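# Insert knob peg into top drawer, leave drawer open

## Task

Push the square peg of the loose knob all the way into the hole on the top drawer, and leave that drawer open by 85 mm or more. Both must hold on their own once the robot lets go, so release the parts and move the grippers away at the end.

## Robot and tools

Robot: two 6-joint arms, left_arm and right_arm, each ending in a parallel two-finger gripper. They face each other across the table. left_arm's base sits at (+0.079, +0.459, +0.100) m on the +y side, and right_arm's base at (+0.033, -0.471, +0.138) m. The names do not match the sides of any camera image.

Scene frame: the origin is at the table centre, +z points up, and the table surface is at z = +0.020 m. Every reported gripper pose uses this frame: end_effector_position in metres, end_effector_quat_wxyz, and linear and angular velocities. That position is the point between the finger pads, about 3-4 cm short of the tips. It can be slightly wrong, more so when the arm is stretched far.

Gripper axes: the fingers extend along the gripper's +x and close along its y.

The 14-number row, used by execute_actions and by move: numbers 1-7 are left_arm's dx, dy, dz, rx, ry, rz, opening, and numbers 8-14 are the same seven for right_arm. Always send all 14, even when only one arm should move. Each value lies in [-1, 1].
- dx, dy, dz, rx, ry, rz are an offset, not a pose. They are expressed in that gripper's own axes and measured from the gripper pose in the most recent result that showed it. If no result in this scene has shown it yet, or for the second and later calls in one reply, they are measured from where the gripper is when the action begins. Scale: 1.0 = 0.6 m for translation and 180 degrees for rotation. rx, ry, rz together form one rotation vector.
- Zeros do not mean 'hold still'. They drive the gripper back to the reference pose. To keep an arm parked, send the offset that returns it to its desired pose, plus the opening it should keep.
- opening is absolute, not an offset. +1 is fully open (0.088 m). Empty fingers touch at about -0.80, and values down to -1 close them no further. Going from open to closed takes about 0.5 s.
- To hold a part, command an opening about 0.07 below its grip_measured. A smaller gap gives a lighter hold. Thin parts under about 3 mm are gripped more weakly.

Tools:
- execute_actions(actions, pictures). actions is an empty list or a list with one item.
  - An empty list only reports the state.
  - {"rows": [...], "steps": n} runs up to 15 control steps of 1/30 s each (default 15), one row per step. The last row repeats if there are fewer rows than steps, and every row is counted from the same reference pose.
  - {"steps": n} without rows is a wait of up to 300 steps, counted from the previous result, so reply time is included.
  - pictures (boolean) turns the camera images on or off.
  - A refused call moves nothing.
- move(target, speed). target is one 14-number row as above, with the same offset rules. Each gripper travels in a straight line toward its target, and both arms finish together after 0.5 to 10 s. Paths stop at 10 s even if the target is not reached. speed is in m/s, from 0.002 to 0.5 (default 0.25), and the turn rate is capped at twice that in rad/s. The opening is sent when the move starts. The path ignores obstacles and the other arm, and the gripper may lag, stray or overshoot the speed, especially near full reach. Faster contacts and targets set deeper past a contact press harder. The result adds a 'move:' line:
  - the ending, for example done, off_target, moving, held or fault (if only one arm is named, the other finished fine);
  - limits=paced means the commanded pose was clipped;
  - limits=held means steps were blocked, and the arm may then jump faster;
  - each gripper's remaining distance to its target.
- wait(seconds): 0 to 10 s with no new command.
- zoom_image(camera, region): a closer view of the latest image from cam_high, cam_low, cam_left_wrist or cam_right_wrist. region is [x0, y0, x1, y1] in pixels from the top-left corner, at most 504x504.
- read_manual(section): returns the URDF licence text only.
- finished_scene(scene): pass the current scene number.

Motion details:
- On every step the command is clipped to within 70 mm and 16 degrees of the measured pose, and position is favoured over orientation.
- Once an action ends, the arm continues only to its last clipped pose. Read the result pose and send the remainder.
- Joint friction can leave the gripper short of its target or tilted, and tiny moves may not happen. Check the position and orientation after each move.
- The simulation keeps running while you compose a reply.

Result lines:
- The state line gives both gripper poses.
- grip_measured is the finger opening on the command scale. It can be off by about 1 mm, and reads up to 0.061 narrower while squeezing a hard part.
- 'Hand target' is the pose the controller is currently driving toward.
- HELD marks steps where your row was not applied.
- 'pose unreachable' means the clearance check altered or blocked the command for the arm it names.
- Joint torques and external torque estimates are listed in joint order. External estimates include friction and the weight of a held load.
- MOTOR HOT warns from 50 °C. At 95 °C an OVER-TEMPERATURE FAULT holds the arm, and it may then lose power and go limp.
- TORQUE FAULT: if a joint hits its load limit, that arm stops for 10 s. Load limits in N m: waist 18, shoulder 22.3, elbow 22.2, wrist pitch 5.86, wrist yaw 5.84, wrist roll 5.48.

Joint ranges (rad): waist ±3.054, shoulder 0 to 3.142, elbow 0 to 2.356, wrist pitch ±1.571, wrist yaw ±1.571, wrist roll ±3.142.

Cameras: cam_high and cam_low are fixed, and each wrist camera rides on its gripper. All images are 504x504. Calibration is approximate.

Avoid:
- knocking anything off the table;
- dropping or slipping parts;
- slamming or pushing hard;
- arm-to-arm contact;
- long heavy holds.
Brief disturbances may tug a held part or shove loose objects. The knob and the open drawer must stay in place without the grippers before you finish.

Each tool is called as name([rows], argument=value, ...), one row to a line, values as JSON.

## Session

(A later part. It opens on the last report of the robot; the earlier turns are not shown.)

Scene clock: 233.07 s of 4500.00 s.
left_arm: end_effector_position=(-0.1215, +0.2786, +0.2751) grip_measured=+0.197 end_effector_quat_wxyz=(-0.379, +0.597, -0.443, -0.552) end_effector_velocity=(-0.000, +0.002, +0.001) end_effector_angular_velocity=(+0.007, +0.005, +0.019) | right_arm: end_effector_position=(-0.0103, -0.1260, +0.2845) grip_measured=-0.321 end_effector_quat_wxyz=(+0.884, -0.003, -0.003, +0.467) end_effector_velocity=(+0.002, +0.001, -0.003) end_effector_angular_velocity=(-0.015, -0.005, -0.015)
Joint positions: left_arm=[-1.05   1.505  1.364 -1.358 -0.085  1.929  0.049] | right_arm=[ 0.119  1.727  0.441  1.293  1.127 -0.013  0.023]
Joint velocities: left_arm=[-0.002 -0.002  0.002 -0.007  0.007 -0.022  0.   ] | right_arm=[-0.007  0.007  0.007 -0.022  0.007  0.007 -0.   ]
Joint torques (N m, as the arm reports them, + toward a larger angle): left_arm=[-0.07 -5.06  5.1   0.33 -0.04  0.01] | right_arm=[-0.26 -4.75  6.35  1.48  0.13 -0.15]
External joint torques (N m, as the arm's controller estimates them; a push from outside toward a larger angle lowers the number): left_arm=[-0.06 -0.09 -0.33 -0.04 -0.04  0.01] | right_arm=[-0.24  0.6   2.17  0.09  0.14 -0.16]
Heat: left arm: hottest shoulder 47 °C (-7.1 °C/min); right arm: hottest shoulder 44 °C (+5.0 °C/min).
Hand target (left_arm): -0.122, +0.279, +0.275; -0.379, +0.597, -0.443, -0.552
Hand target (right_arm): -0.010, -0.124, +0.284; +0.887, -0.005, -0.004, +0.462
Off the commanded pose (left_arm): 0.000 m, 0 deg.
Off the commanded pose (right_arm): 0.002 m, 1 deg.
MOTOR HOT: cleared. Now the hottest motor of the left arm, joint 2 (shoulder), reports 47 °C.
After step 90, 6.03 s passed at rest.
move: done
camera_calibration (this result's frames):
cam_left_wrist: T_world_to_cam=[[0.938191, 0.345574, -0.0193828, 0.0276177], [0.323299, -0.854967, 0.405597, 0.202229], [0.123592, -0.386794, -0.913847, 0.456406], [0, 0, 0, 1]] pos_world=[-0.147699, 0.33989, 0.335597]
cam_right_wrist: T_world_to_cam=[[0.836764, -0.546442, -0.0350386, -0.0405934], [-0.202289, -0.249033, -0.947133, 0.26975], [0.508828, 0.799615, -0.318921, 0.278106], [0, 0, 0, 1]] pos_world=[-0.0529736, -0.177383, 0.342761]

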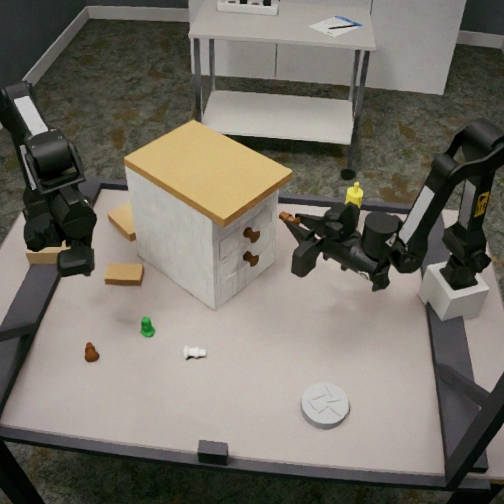

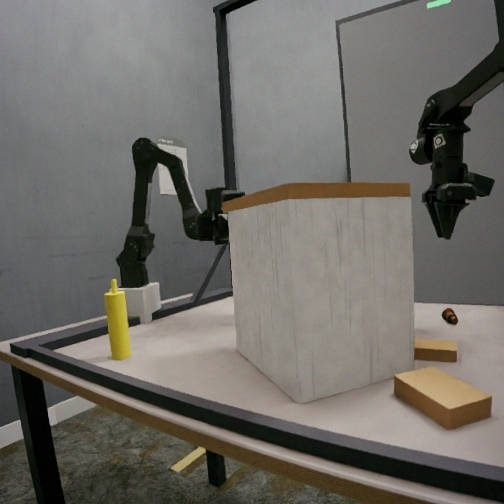

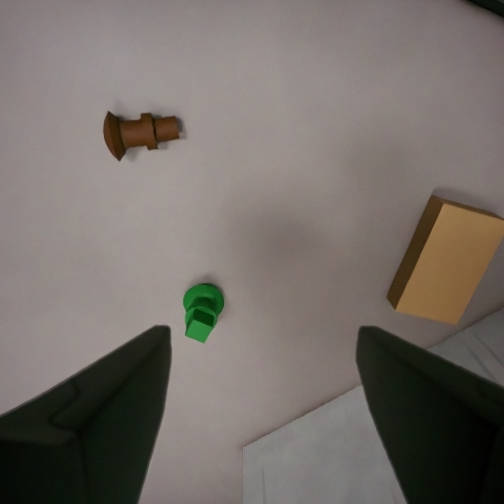

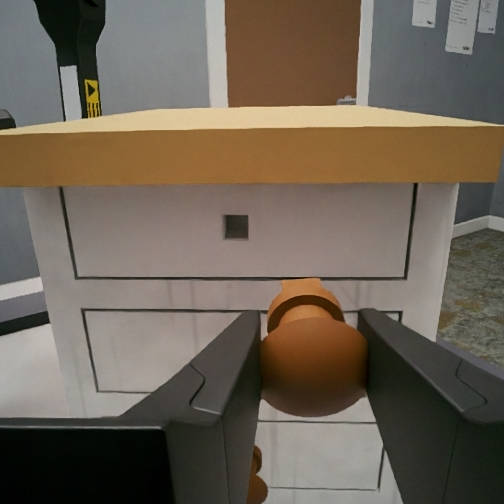

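move(target=[0,0,0,0,0,0,0.2,0.05,0.04,0.01,0,0,0,-0.4], speed=0.1)

Scene clock: 240.53 s of 4500.00 s.
left_arm: end_effector_position=(-0.1215, +0.2786, +0.2751) grip_measured=+0.197 end_effector_quat_wxyz=(-0.379, +0.597, -0.443, -0.552) end_effector_velocity=(+0.003, +0.005, -0.000) end_effector_angular_velocity=(+0.020, -0.010, +0.019) | right_arm: end_effector_position=(-0.0126, -0.0911, +0.2905) grip_measured=-0.321 end_effector_quat_wxyz=(+0.885, -0.003, -0.003, +0.466) end_effector_velocity=(+0.001, +0.003, -0.006) end_effector_angular_velocity=(-0.037, -0.023, -0.000)
Joint positions: left_arm=[-1.05   1.505  1.364 -1.358 -0.085  1.929  0.049] | right_arm=[ 0.066  1.793  0.577  1.222  1.075 -0.014  0.023]
Joint velocities: left_arm=[-0.002 -0.002 -0.002 -0.022  0.007 -0.022 -0.   ] | right_arm=[-0.007  0.007  0.007 -0.037 -0.007 -0.007 -0.   ]
Joint torques (N m, as the arm reports them, + toward a larger angle): left_arm=[ 0.07 -5.21  4.95  0.29 -0.01  0.  ] | right_arm=[-0.33 -5.58  6.86  1.51 -0.17  0.07]
External joint torques (N m, as the arm's controller estimates them; a push from outside toward a larger angle lowers the number): left_arm=[ 0.08 -0.25 -0.45 -0.07 -0.01  0.  ] | right_arm=[-0.32  0.53  2.41  0.12 -0.17  0.06]
Heat: left arm: hottest shoulder 46 °C (-7.1 °C/min); right arm: hottest shoulder 43 °C (+3.0 °C/min).
Hand target (left_arm): -0.122, +0.279, +0.275; -0.379, +0.597, -0.443, -0.552
Hand target (right_arm): -0.013, -0.088, +0.290; +0.884, -0.003, -0.003, +0.467
Off the commanded pose (left_arm): 0.000 m, 0 deg.
Off the commanded pose (right_arm): 0.003 m, 0 deg.
After step 90, 3.60 s passed at rest.
move: done
camera_calibration (this result's frames):
cam_left_wrist: T_world_to_cam=[[0.938191, 0.345574, -0.0193828, 0.0276177], [0.323299, -0.854967, 0.405597, 0.202229], [0.123592, -0.386794, -0.913847, 0.456406], [0, 0, 0, 1]] pos_world=[-0.147699, 0.33989, 0.335597]
cam_right_wrist: T_world_to_cam=[[0.835751, -0.548064, -0.0338459, -0.01987], [-0.201875, -0.249351, -0.947138, 0.283703], [0.510653, 0.798404, -0.319036, 0.253251], [0, 0, 0, 1]] pos_world=[-0.0554446, -0.142345, 0.34883]

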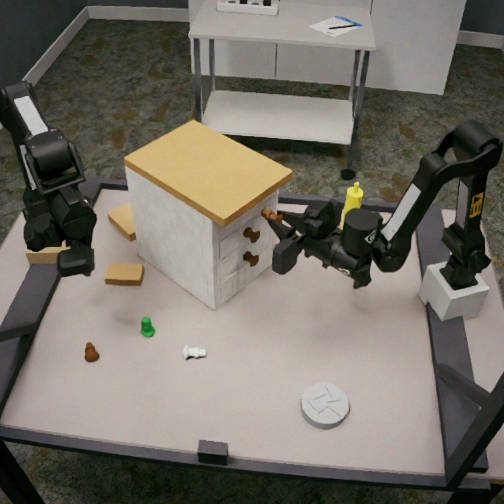

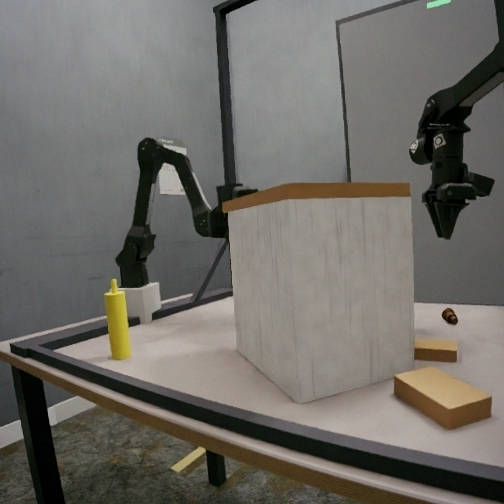

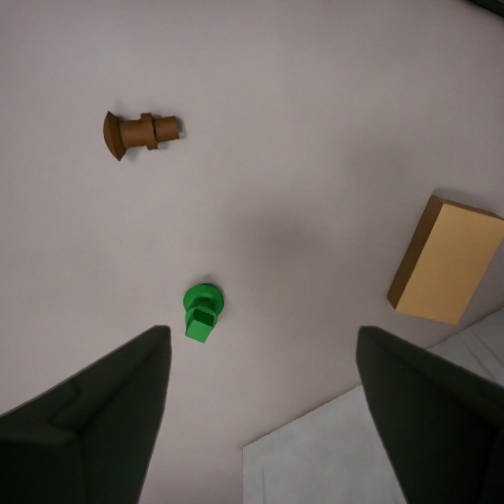

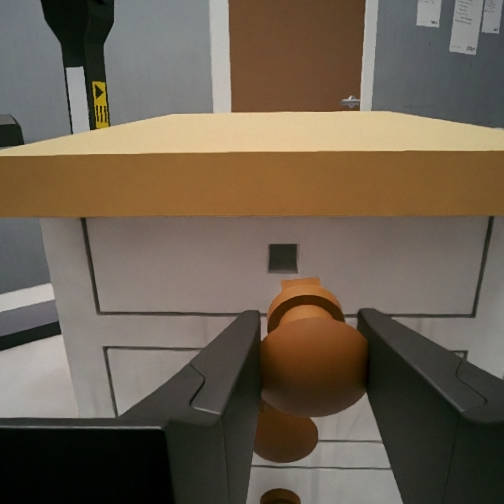

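move(target=[0,0,0,0,0,0,0.2,0.047,0.006,0,0,0,0,-0.4], speed=0.05)

zoom_image(camera="cam_right_wrist", region=[240,220,360,340])

Scene clock: 248.30 s of 4500.00 s.
left_arm: end_effector_position=(-0.1215, +0.2786, +0.2751) grip_measured=+0.197 end_effector_quat_wxyz=(-0.379, +0.597, -0.443, -0.552) end_effector_velocity=(+0.001, +0.002, -0.000) end_effector_angular_velocity=(-0.001, -0.009, +0.000) | right_arm: end_effector_position=(+0.0007, -0.0693, +0.2910) grip_measured=-0.321 end_effector_quat_wxyz=(+0.885, -0.004, -0.003, +0.465) end_effector_velocity=(+0.002, +0.001, -0.003) end_effector_angular_velocity=(-0.024, -0.015, -0.000)
Joint positions: left_arm=[-1.05   1.505  1.364 -1.358 -0.085  1.929  0.049] | right_arm=[-0.006  1.832  0.637  1.2    1.006 -0.014  0.023]
Joint velocities: left_arm=[-0.007 -0.002 -0.002 -0.007 -0.007 -0.007 -0.   ] | right_arm=[-0.007  0.002  0.002 -0.022 -0.007 -0.007  0.   ]
Joint torques (N m, as the arm reports them, + toward a larger angle): left_arm=[ 0.08 -5.25  5.01  0.3  -0.01  0.03] | right_arm=[-0.16 -6.16  6.99  1.56 -0.19  0.05]
External joint torques (N m, as the arm's controller estimates them; a push from outside toward a larger angle lowers the number): left_arm=[ 0.12 -0.3  -0.41 -0.07 -0.02  0.03] | right_arm=[-0.11  0.45  2.37  0.1  -0.2   0.04]
Heat: left arm: hottest shoulder 45 °C (-8.0 °C/min); right arm: hottest shoulder 42 °C (+1.0 °C/min).
Hand target (left_arm): -0.122, +0.279, +0.275; -0.379, +0.597, -0.443, -0.552
Hand target (right_arm): +0.000, -0.066, +0.290; +0.885, -0.003, -0.003, +0.466
Off the commanded pose (left_arm): 0.000 m, 0 deg.
Off the commanded pose (right_arm): 0.004 m, 0 deg.
After step 90, 3.83 s passed at rest.
move: done
camera_calibration (this result's frames):
cam_left_wrist: T_world_to_cam=[[0.938191, 0.345574, -0.0193828, 0.0276177], [0.323299, -0.854967, 0.405597, 0.202229], [0.123592, -0.386794, -0.913847, 0.456406], [0, 0, 0, 1]] pos_world=[-0.147699, 0.33989, 0.335597]
cam_right_wrist: T_world_to_cam=[[0.834515, -0.549995, -0.0330173, -0.019389], [-0.201846, -0.249405, -0.94713, 0.292256], [0.512682, 0.797059, -0.319147, 0.229136], [0, 0, 0, 1]] pos_world=[-0.0423028, -0.120408, 0.349292]

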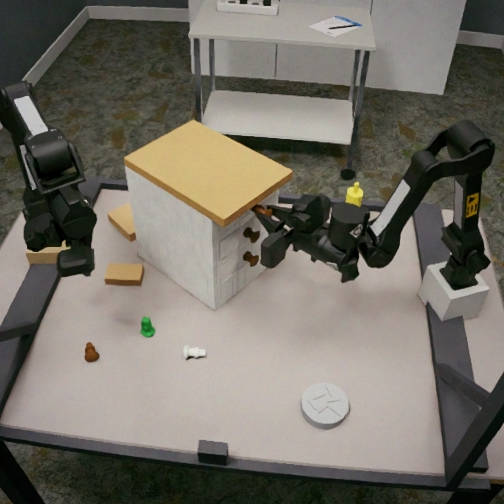

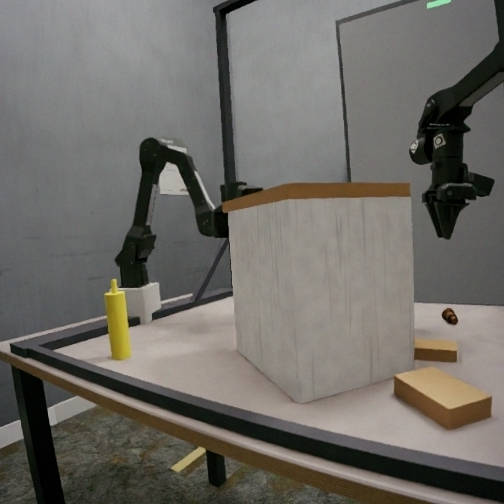

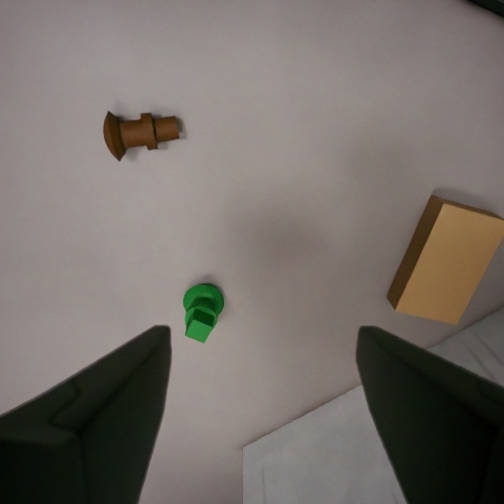

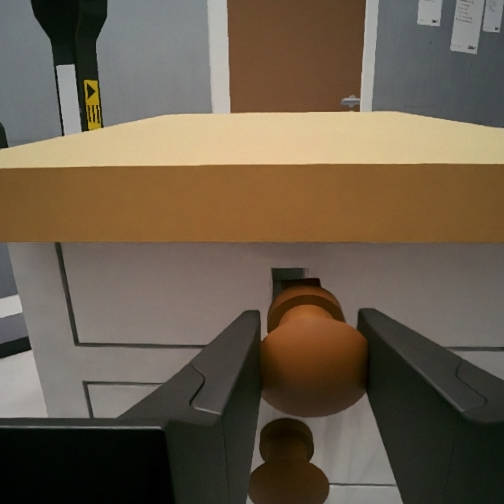

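Region (240, 220, 360, 340) of cam_right_wrist's 504x504 image, scaled by 4.200, with more detail than that image has.

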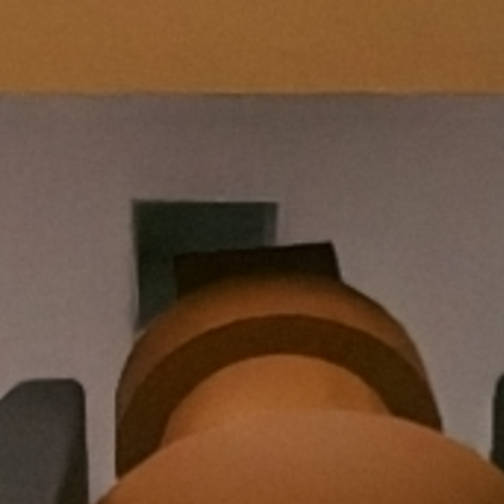

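move(target=[0,0,0,0,0,0,0.2,0.01,0.008,0,0.025,0,0,-0.4], speed=0.03)

zoom_image(camera="cam_right_wrist", region=[240,220,360,340])

Scene clock: 259.10 s of 4500.00 s.
left_arm: end_effector_position=(-0.1215, +0.2786, +0.2751) grip_measured=+0.197 end_effector_quat_wxyz=(-0.379, +0.597, -0.443, -0.552) end_effector_velocity=(+0.005, +0.003, +0.001) end_effector_angular_velocity=(+0.005, -0.017, +0.005) | right_arm: end_effector_position=(+0.0005, -0.0649, +0.2917) grip_measured=-0.321 end_effector_quat_wxyz=(+0.885, +0.029, +0.014, +0.464) end_effector_velocity=(+0.000, +0.000, -0.003) end_effector_angular_velocity=(-0.016, -0.003, +0.005)
Joint positions: left_arm=[-1.05   1.505  1.364 -1.358 -0.085  1.929  0.049] | right_arm=[-0.011  1.843  0.656  1.192  1.004  0.06   0.023]
Joint velocities: left_arm=[-0.002 -0.007 -0.002 -0.022 -0.007 -0.007 -0.   ] | right_arm=[-0.002 -0.002 -0.002 -0.022 -0.007  0.007 -0.   ]
Joint torques (N m, as the arm reports them, + toward a larger angle): left_arm=[-0.15 -5.2   5.02  0.34 -0.01 -0.01] | right_arm=[-0.22 -6.13  7.07  1.55 -0.15  0.18]
External joint torques (N m, as the arm's controller estimates them; a push from outside toward a larger angle lowers the number): left_arm=[-0.15 -0.2  -0.38  0.   -0.01 -0.01] | right_arm=[-0.25  0.54  2.46  0.12 -0.15  0.18]
Heat: left arm: hottest shoulder 44 °C (-9.2 °C/min); right arm: hottest shoulder 42 °C (-1.0 °C/min).
Hand target (left_arm): -0.122, +0.279, +0.275; -0.379, +0.597, -0.443, -0.552
Hand target (right_arm): +0.000, -0.062, +0.291; +0.885, +0.031, +0.015, +0.464
Off the commanded pose (left_arm): 0.000 m, 0 deg.
Off the commanded pose (right_arm): 0.003 m, 0 deg.
After step 90, 6.27 s passed at rest.
move: done
camera_calibration (this result's frames):
cam_left_wrist: T_world_to_cam=[[0.938191, 0.345574, -0.0193828, 0.0276177], [0.323299, -0.854967, 0.405597, 0.202229], [0.123592, -0.386794, -0.913847, 0.456406], [0, 0, 0, 1]] pos_world=[-0.147699, 0.33989, 0.335597]
cam_right_wrist: T_world_to_cam=[[0.82912, -0.548738, -0.10699, 0.00486146], [-0.25968, -0.208522, -0.942913, 0.29548], [0.495102, 0.809571, -0.315386, 0.225653], [0, 0, 0, 1]] pos_world=[-0.0390215, -0.1184, 0.3503]

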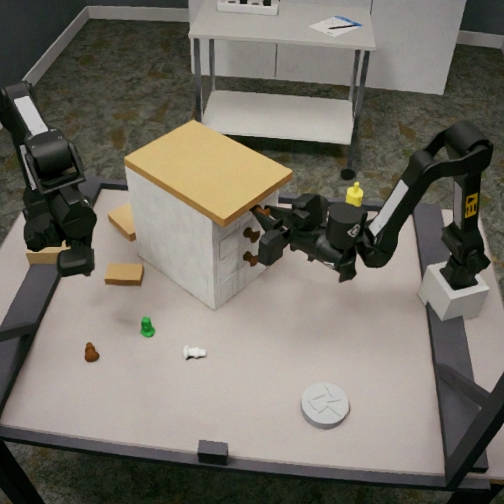

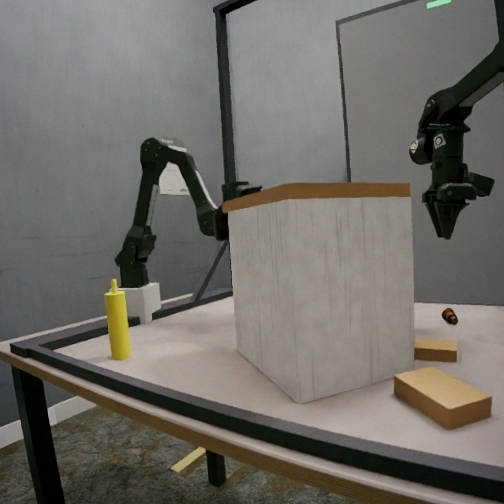

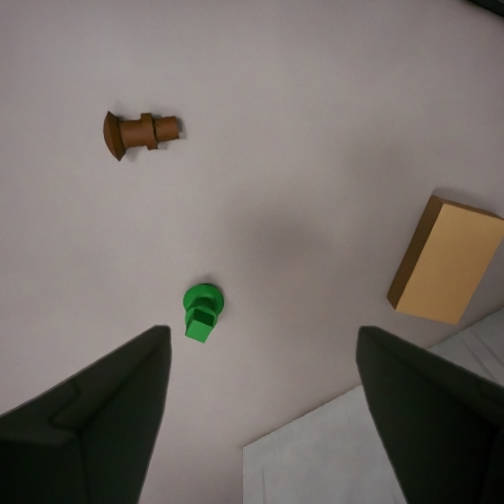

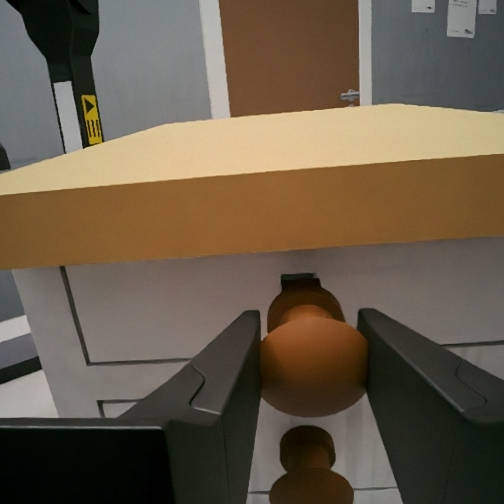

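Region (240, 220, 360, 340) of cam_right_wrist's 504x504 image, scaled by 4.200, with more detail than that image has.

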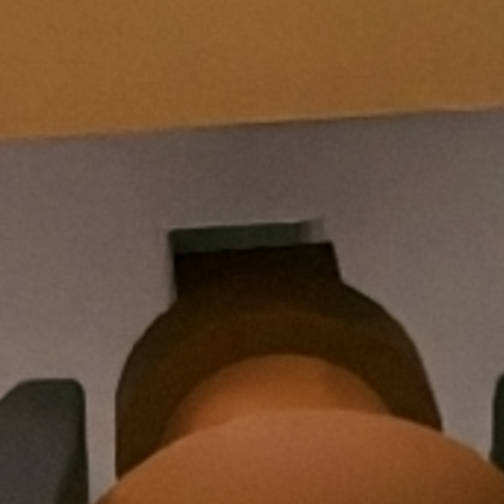

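execute_actions([
  {"rows":[[0,0,0,0,0,0,0.2,0.008,0.001,0,0,0,0,-0.4],[0,0,0,0,0,0,0.2,0.012,0.001,0,0,0,0,-0.4]],"steps":15},
])

zoom_image(camera="cam_right_wrist", region=[240,220,360,340])

Scene clock: 264.47 s of 4500.00 s.
left_arm: end_effector_position=(-0.1215, +0.2786, +0.2751) grip_measured=+0.197 end_effector_quat_wxyz=(-0.379, +0.597, -0.443, -0.552) end_effector_velocity=(+0.001, +0.001, +0.001) end_effector_angular_velocity=(+0.007, +0.005, +0.024) | right_arm: end_effector_position=(+0.0044, -0.0619, +0.2923) grip_measured=-0.321 end_effector_quat_wxyz=(+0.886, +0.030, +0.014, +0.463) end_effector_velocity=(+0.002, -0.000, +0.001) end_effector_angular_velocity=(+0.002, +0.005, -0.010)
Joint positions: left_arm=[-1.05   1.505  1.364 -1.358 -0.085  1.929  0.049] | right_arm=[-0.026  1.845  0.663  1.188  0.991  0.061  0.023]
Joint velocities: left_arm=[ 0.002 -0.002  0.002 -0.007  0.007 -0.022 -0.   ] | right_arm=[-0.002 -0.002  0.002 -0.007  0.007  0.007  0.   ]
Joint torques (N m, as the arm reports them, + toward a larger angle): left_arm=[-0.1  -5.18  4.91  0.28 -0.01  0.02] | right_arm=[-0.24 -6.17  7.06  1.56 -0.22 -0.03]
External joint torques (N m, as the arm's controller estimates them; a push from outside toward a larger angle lowers the number): left_arm=[-0.11 -0.21 -0.52 -0.09 -0.01  0.03] | right_arm=[-0.26  0.66  2.31  0.08 -0.22 -0.04]
Heat: left arm: hottest shoulder 44 °C (-8.1 °C/min); right arm: hottest shoulder 41 °C (-3.0 °C/min).
Hand target (left_arm): -0.122, +0.279, +0.275; -0.379, +0.597, -0.443, -0.552
Hand target (right_arm): +0.004, -0.059, +0.292; +0.886, +0.029, +0.014, +0.463
Off the commanded pose (left_arm): 0.000 m, 0 deg.
Off the commanded pose (right_arm): 0.003 m, 0 deg.
Steps of this call (steps 1 to 90: nothing new was sent; then 1.87 s passed at rest; steps 91 to 105: all 15 steps of this action). Readings (end_effector_position):
91: left_arm (-0.1215, +0.2786, +0.2751) | right_arm (+0.0006, -0.0646, +0.2916)
92: left_arm (-0.1215, +0.2786, +0.2751) | right_arm (+0.0009, -0.0642, +0.2917)
94: left_arm (-0.1215, +0.2786, +0.2751) | right_arm (+0.0027, -0.0632, +0.2920)
98: left_arm (-0.1215, +0.2786, +0.2751) | right_arm (+0.0046, -0.0623, +0.2924)
105: the state above
camera_calibration (this result's frames):
cam_left_wrist: T_world_to_cam=[[0.938191, 0.345574, -0.0193828, 0.0276177], [0.323299, -0.854967, 0.405597, 0.202229], [0.123592, -0.386794, -0.913847, 0.456406], [0, 0, 0, 1]] pos_world=[-0.147699, 0.33989, 0.335597]
cam_right_wrist: T_world_to_cam=[[0.82777, -0.550558, -0.108088, 0.00348814], [-0.260979, -0.207285, -0.942827, 0.297664], [0.496676, 0.808652, -0.315268, 0.221393], [0, 0, 0, 1]] pos_world=[-0.0351641, -0.115408, 0.350821]

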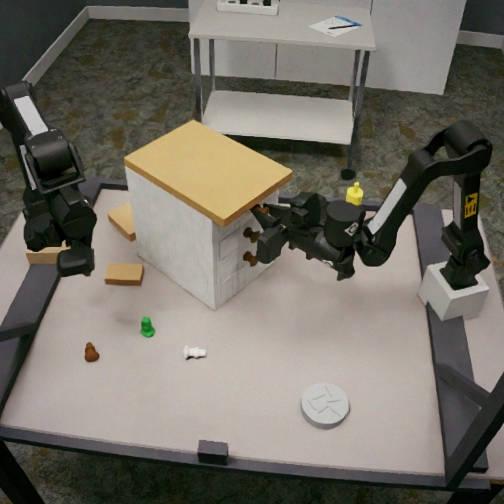

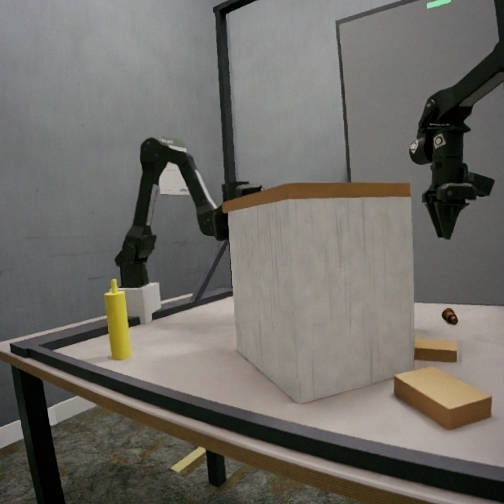

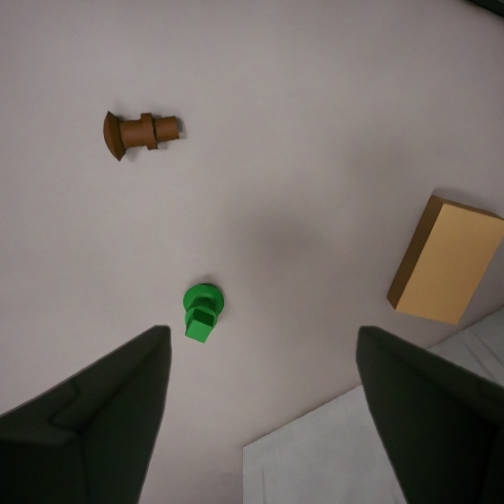

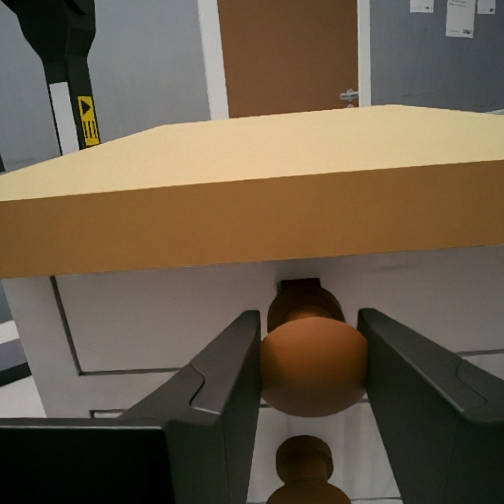

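Region (240, 220, 360, 340) of cam_right_wrist's 504x504 image, scaled by 4.200, with more detail than that image has.

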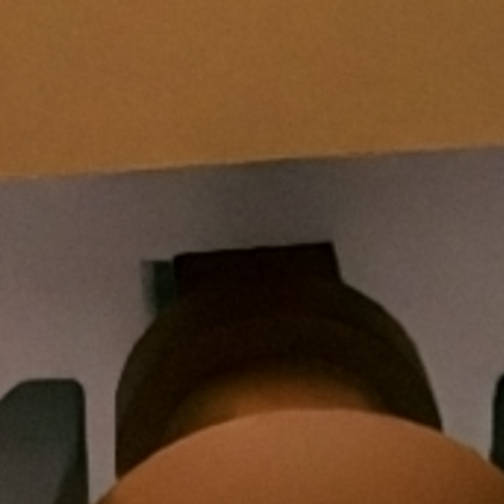

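execute_actions([
  {"rows":[[0,0,0,0,0,0,0.2,-0.002,0.015,-0.012,0,0,0,-0.4],[0,0,0,0,0,0,0.2,-0.002,0.015,-0.012,0,0,0,-0.4],[0,0,0,0,0,0,0.2,-0.002,0.015,-0.012,0,0,0,-0.4],[0,0,0,0,0,0,0.2,-0.002,0.007,-0.004,0,0,0,-0.4]],"steps":15},
])

zoom_image(camera="cam_right_wrist", region=[240,220,360,340])

Scene clock: 270.83 s of 4500.00 s.
left_arm: end_effector_position=(-0.1215, +0.2786, +0.2751) grip_measured=+0.197 end_effector_quat_wxyz=(-0.379, +0.597, -0.443, -0.552) end_effector_velocity=(+0.006, +0.001, -0.000) end_effector_angular_velocity=(-0.003, -0.030, +0.006) | right_arm: end_effector_position=(+0.0001, -0.0601, +0.2891) grip_measured=-0.321 end_effector_quat_wxyz=(+0.885, +0.028, +0.014, +0.464) end_effector_velocity=(-0.000, +0.001, -0.001) end_effector_angular_velocity=(-0.011, -0.009, +0.005)
Joint positions: left_arm=[-1.05   1.505  1.364 -1.358 -0.085  1.929  0.049] | right_arm=[-0.016  1.864  0.672  1.195  0.996  0.061  0.023]
Joint velocities: left_arm=[-0.002 -0.002 -0.002 -0.022 -0.022 -0.007  0.   ] | right_arm=[-0.002  0.002  0.002 -0.007 -0.007 -0.007 -0.   ]
Joint torques (N m, as the arm reports them, + toward a larger angle): left_arm=[ 0.02 -5.28  4.99  0.3  -0.01  0.02] | right_arm=[ 0.09 -7.9   5.77  1.65  0.18 -0.02]
External joint torques (N m, as the arm's controller estimates them; a push from outside toward a larger angle lowers the number): left_arm=[ 0.05 -0.28 -0.44 -0.07 -0.01  0.02] | right_arm=[ 0.1  -1.03  1.1   0.2   0.18 -0.03]
Heat: left arm: hottest shoulder 44 °C (-7.1 °C/min); right arm: hottest shoulder 41 °C (-4.0 °C/min).
Hand target (left_arm): -0.122, +0.279, +0.275; -0.379, +0.597, -0.443, -0.552
Hand target (right_arm): +0.000, -0.060, +0.290; +0.886, +0.030, +0.014, +0.462
Off the commanded pose (left_arm): 0.000 m, 0 deg.
Off the commanded pose (right_arm): 0.001 m, 0 deg.
Steps of this call (steps 1 to 90: nothing new was sent; then 2.87 s passed at rest; steps 91 to 105: all 15 steps of this action). Readings (end_effector_position):
91: left_arm (-0.1215, +0.2786, +0.2751) | right_arm (+0.0041, -0.0615, +0.2915)
92: left_arm (-0.1215, +0.2786, +0.2751) | right_arm (+0.0030, -0.0607, +0.2911)
94: left_arm (-0.1215, +0.2786, +0.2751) | right_arm (+0.0005, -0.0598, +0.2893)
98: left_arm (-0.1215, +0.2786, +0.2751) | right_arm (+0.0001, -0.0601, +0.2893)
105: the state above
camera_calibration (this result's frames):
cam_left_wrist: T_world_to_cam=[[0.938191, 0.345574, -0.0193828, 0.0276177], [0.323299, -0.854967, 0.405597, 0.202229], [0.123592, -0.386794, -0.913847, 0.456406], [0, 0, 0, 1]] pos_world=[-0.147699, 0.33989, 0.335597]
cam_right_wrist: T_world_to_cam=[[0.830179, -0.547345, -0.105908, 0.007272], [-0.259172, -0.210716, -0.942565, 0.293633], [0.493592, 0.809946, -0.316788, 0.221562], [0, 0, 0, 1]] pos_world=[-0.0392969, -0.1136, 0.347726]

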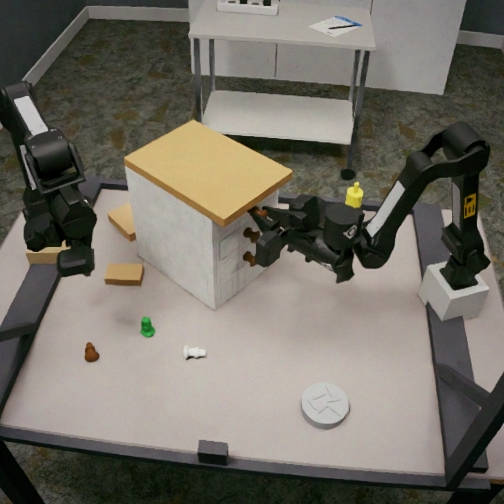

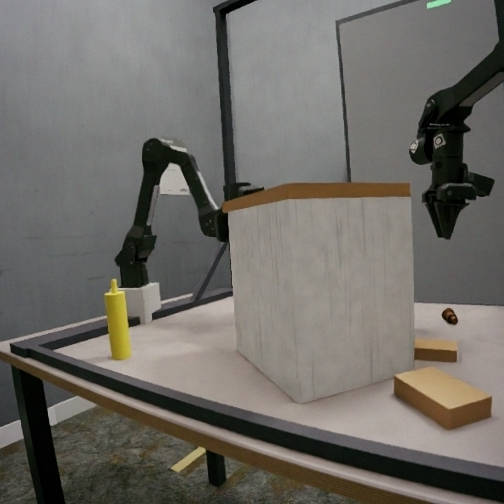

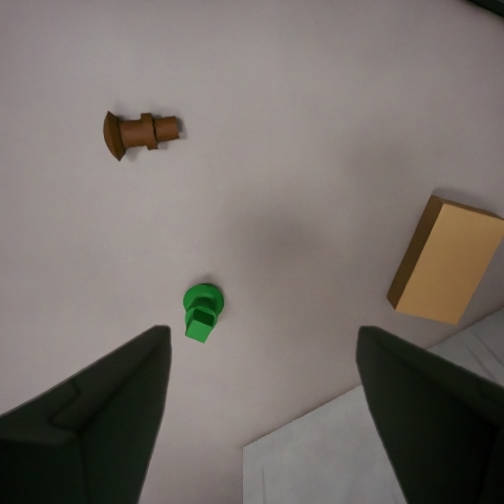

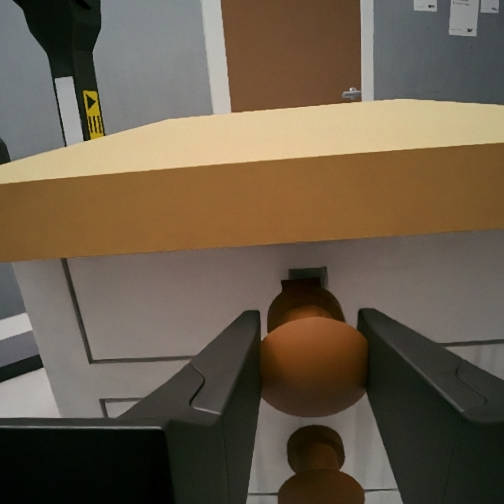

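Region (240, 220, 360, 340) of cam_right_wrist's 504x504 image, scaled by 4.200, with more detail than that image has.

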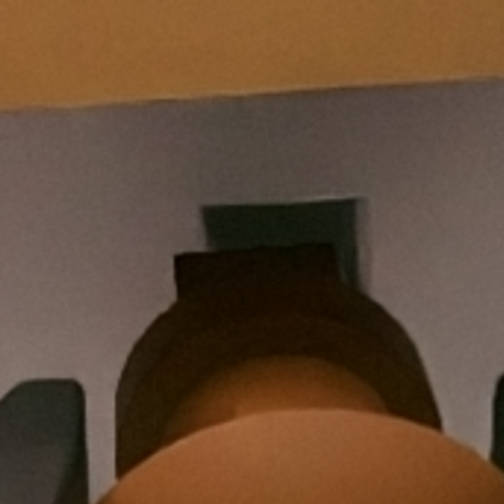

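execute_actions([
  {"rows":[[0,0,0,0,0,0,0.2,0,-0.010,0.007,0,0,0,-0.4],[0,0,0,0,0,0,0.2,0,-0.010,0.007,0,0,0,-0.4],[0,0,0,0,0,0,0.2,0,-0.004,0.003,0,0,0,-0.4]],"steps":12},
])

zoom_image(camera="cam_right_wrist", region=[240,220,360,340])

Scene clock: 278.23 s of 4500.00 s.
left_arm: end_effector_position=(-0.1215, +0.2786, +0.2751) grip_measured=+0.197 end_effector_quat_wxyz=(-0.379, +0.597, -0.443, -0.552) end_effector_velocity=(-0.000, -0.001, +0.000) end_effector_angular_velocity=(-0.010, +0.000, -0.009) | right_arm: end_effector_position=(+0.0011, -0.0604, +0.2905) grip_measured=-0.321 end_effector_quat_wxyz=(+0.885, +0.029, +0.014, +0.464) end_effector_velocity=(+0.000, -0.000, +0.001) end_effector_angular_velocity=(-0.015, -0.019, +0.005)
Joint positions: left_arm=[-1.05   1.505  1.364 -1.358 -0.085  1.929  0.049] | right_arm=[-0.018  1.857  0.671  1.191  0.996  0.061  0.023]
Joint velocities: left_arm=[-0.002 -0.002 -0.002  0.007 -0.007  0.007 -0.   ] | right_arm=[-0.002 -0.007 -0.002 -0.007 -0.007 -0.022 -0.   ]
Joint torques (N m, as the arm reports them, + toward a larger angle): left_arm=[-0.11 -4.97  4.91  0.29 -0.03  0.  ] | right_arm=[-0.17 -8.44  4.8   1.62 -0.13 -0.01]
External joint torques (N m, as the arm's controller estimates them; a push from outside toward a larger angle lowers the number): left_arm=[-0.11 -0.06 -0.51 -0.1  -0.03  0.01] | right_arm=[-0.17 -1.56  0.12  0.15 -0.12 -0.01]
Heat: left arm: hottest shoulder 43 °C (-7.1 °C/min); right arm: hottest shoulder 42 °C (-3.0 °C/min).
Hand target (left_arm): -0.122, +0.279, +0.275; -0.379, +0.597, -0.443, -0.552
Hand target (right_arm): +0.002, -0.061, +0.291; +0.885, +0.029, +0.014, +0.464
Off the commanded pose (left_arm): 0.000 m, 0 deg.
Off the commanded pose (right_arm): 0.002 m, 0 deg.
Steps of this call (steps 1 to 90: nothing new was sent; then 4.00 s passed at rest; steps 91 to 102: all 12 steps of this action). Readings (end_effector_position):
91: left_arm (-0.1215, +0.2786, +0.2751) | right_arm (+0.0002, -0.0602, +0.2895)
92: left_arm (-0.1215, +0.2786, +0.2751) | right_arm (+0.0006, -0.0604, +0.2898)
94: left_arm (-0.1215, +0.2786, +0.2751) | right_arm (+0.0011, -0.0604, +0.2904)
98: left_arm (-0.1215, +0.2786, +0.2751) | right_arm (+0.0011, -0.0604, +0.2905)
102: the state above
camera_calibration (this result's frames):
cam_left_wrist: T_world_to_cam=[[0.938191, 0.345574, -0.0193828, 0.0276177], [0.323299, -0.854967, 0.405597, 0.202229], [0.123592, -0.386794, -0.913847, 0.456406], [0, 0, 0, 1]] pos_world=[-0.147699, 0.33989, 0.335597]
cam_right_wrist: T_world_to_cam=[[0.829071, -0.548777, -0.107163, 0.00672122], [-0.26012, -0.208891, -0.94271, 0.295348], [0.494952, 0.809449, -0.315933, 0.221565], [0, 0, 0, 1]] pos_world=[-0.0384105, -0.113961, 0.349147]

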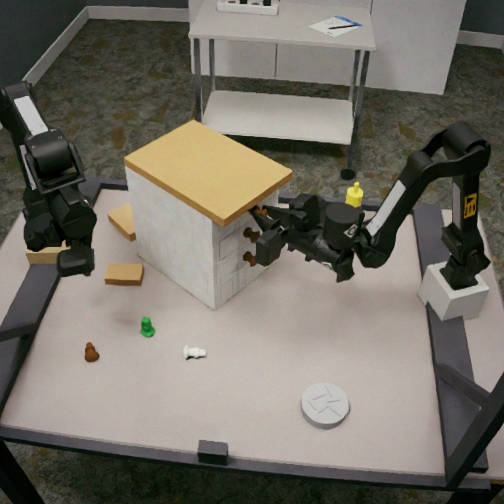

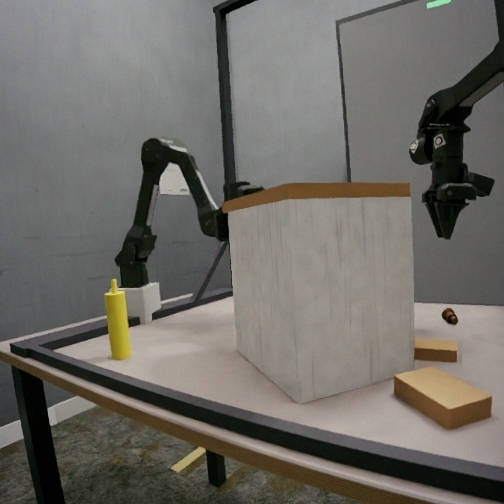

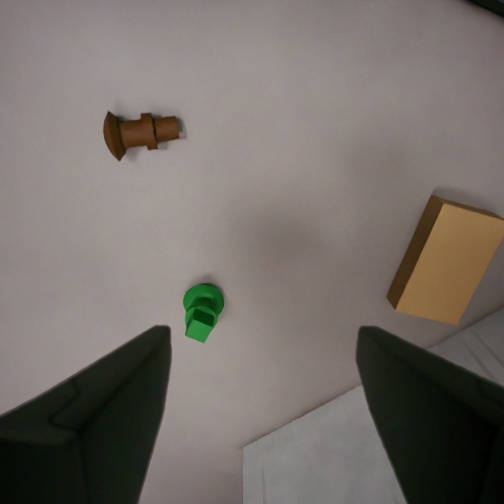

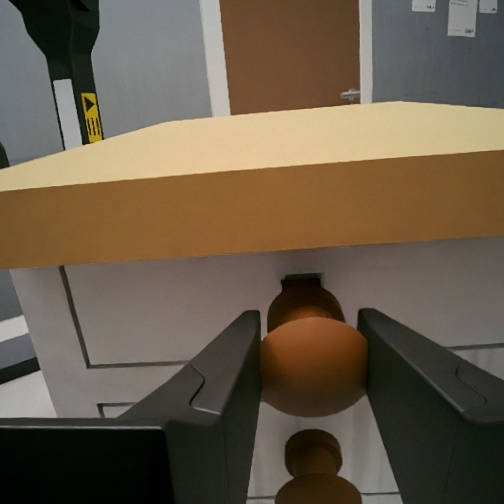

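Region (240, 220, 360, 340) of cam_right_wrist's 504x504 image, scaled by 4.200, with more detail than that image has.

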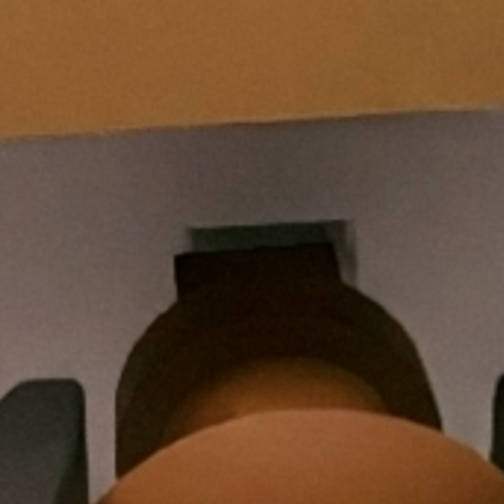

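execute_actions([
  {"rows":[[0,0,0,0,0,0,0.2,0.006,-0.001,0,0,0,0,-0.4],[0,0,0,0,0,0,0.2,0.010,-0.001,0,0,0,0,-0.4]],"steps":12},
])

zoom_image(camera="cam_right_wrist", region=[240,220,360,340])

Scene clock: 281.27 s of 4500.00 s.
left_arm: end_effector_position=(-0.1215, +0.2786, +0.2751) grip_measured=+0.197 end_effector_quat_wxyz=(-0.379, +0.597, -0.443, -0.552) end_effector_velocity=(+0.001, +0.003, -0.000) end_effector_angular_velocity=(+0.010, -0.002, -0.010) | right_arm: end_effector_position=(+0.0052, -0.0591, +0.2902) grip_measured=-0.321 end_effector_quat_wxyz=(+0.886, +0.028, +0.014, +0.462) end_effector_velocity=(+0.001, -0.001, -0.005) end_effector_angular_velocity=(-0.038, -0.028, +0.005)
Joint positions: left_arm=[-1.05   1.505  1.364 -1.358 -0.085  1.929  0.049] | right_arm=[-0.031  1.857  0.671  1.189  0.985  0.061  0.023]
Joint velocities: left_arm=[-0.002 -0.002 -0.002 -0.007  0.007  0.007 -0.   ] | right_arm=[-0.002 -0.002 -0.007 -0.022 -0.007 -0.022 -0.   ]
Joint torques (N m, as the arm reports them, + toward a larger angle): left_arm=[ 0.03 -5.11  5.    0.32 -0.02  0.04] | right_arm=[-0.24 -6.6   7.11  1.54 -0.17  0.  ]
External joint torques (N m, as the arm's controller estimates them; a push from outside toward a larger angle lowers the number): left_arm=[ 0.04 -0.16 -0.42 -0.05 -0.03  0.04] | right_arm=[-0.23  0.24  2.44  0.08 -0.17 -0.01]
Heat: left arm: hottest shoulder 43 °C (-6.1 °C/min); right arm: hottest shoulder 42 °C (-3.0 °C/min).
Hand target (left_arm): -0.122, +0.279, +0.275; -0.379, +0.597, -0.443, -0.552
Hand target (right_arm): +0.005, -0.056, +0.290; +0.885, +0.029, +0.014, +0.464
Off the commanded pose (left_arm): 0.000 m, 0 deg.
Off the commanded pose (right_arm): 0.003 m, 0 deg.
Steps of this call (steps 1 to 79: nothing new was sent; steps 80 to 91: all 12 steps of this action). Readings (end_effector_position):
80: left_arm (-0.1215, +0.2786, +0.2751) | right_arm (+0.0012, -0.0604, +0.2905)
81: left_arm (-0.1215, +0.2786, +0.2751) | right_arm (+0.0016, -0.0602, +0.2905)
83: left_arm (-0.1215, +0.2786, +0.2751) | right_arm (+0.0033, -0.0597, +0.2904)
87: left_arm (-0.1215, +0.2786, +0.2751) | right_arm (+0.0053, -0.0592, +0.2903)
91: the state above
camera_calibration (this result's frames):
cam_left_wrist: T_world_to_cam=[[0.938191, 0.345574, -0.0193828, 0.0276177], [0.323299, -0.854967, 0.405597, 0.202229], [0.123592, -0.386794, -0.913847, 0.456406], [0, 0, 0, 1]] pos_world=[-0.147699, 0.33989, 0.335597]
cam_right_wrist: T_world_to_cam=[[0.827908, -0.550898, -0.105266, 0.00334116], [-0.25976, -0.210283, -0.9425, 0.296237], [0.497085, 0.807646, -0.317196, 0.218573], [0, 0, 0, 1]] pos_world=[-0.0344651, -0.112395, 0.348885]

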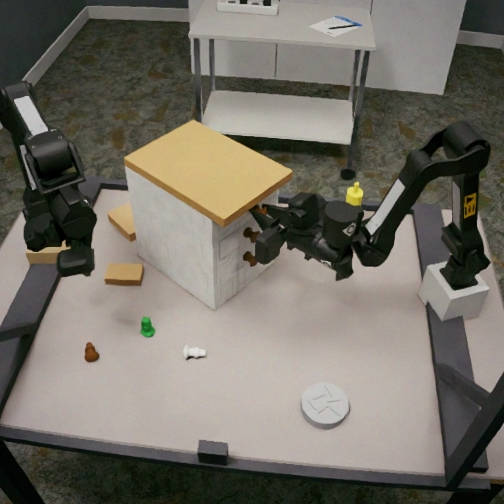

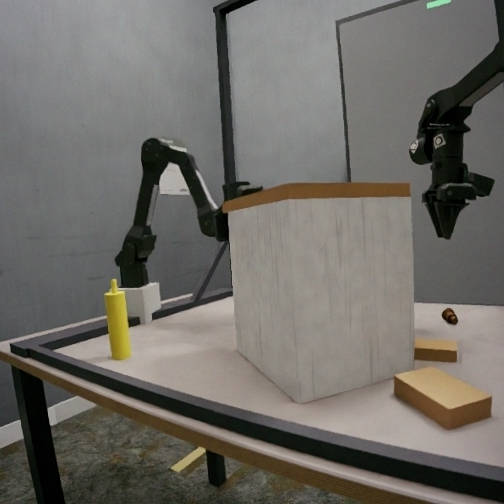

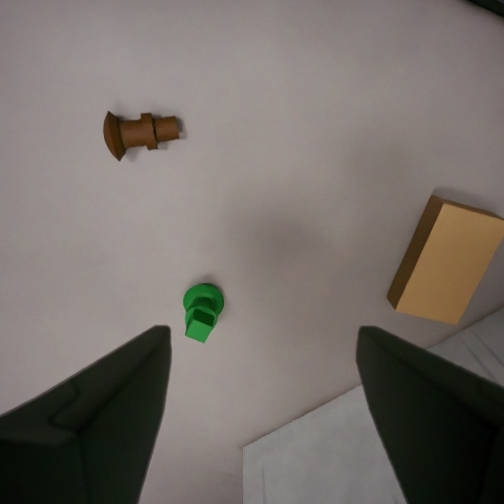

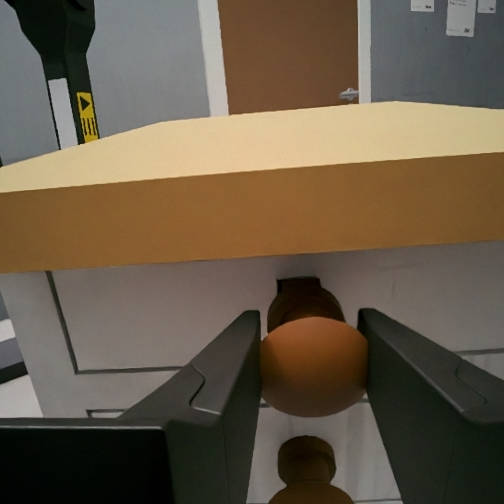

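Region (240, 220, 360, 340) of cam_right_wrist's 504x504 image, scaled by 4.200, with more detail than that image has.

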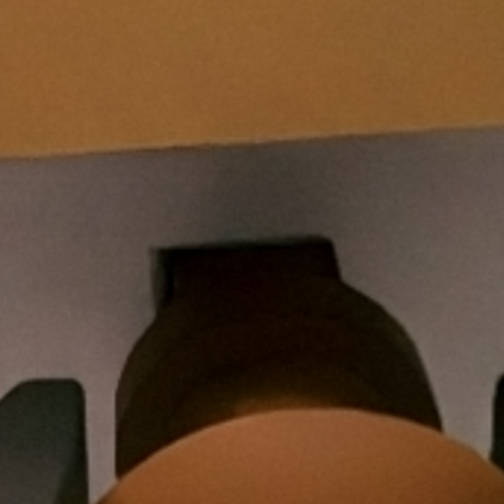

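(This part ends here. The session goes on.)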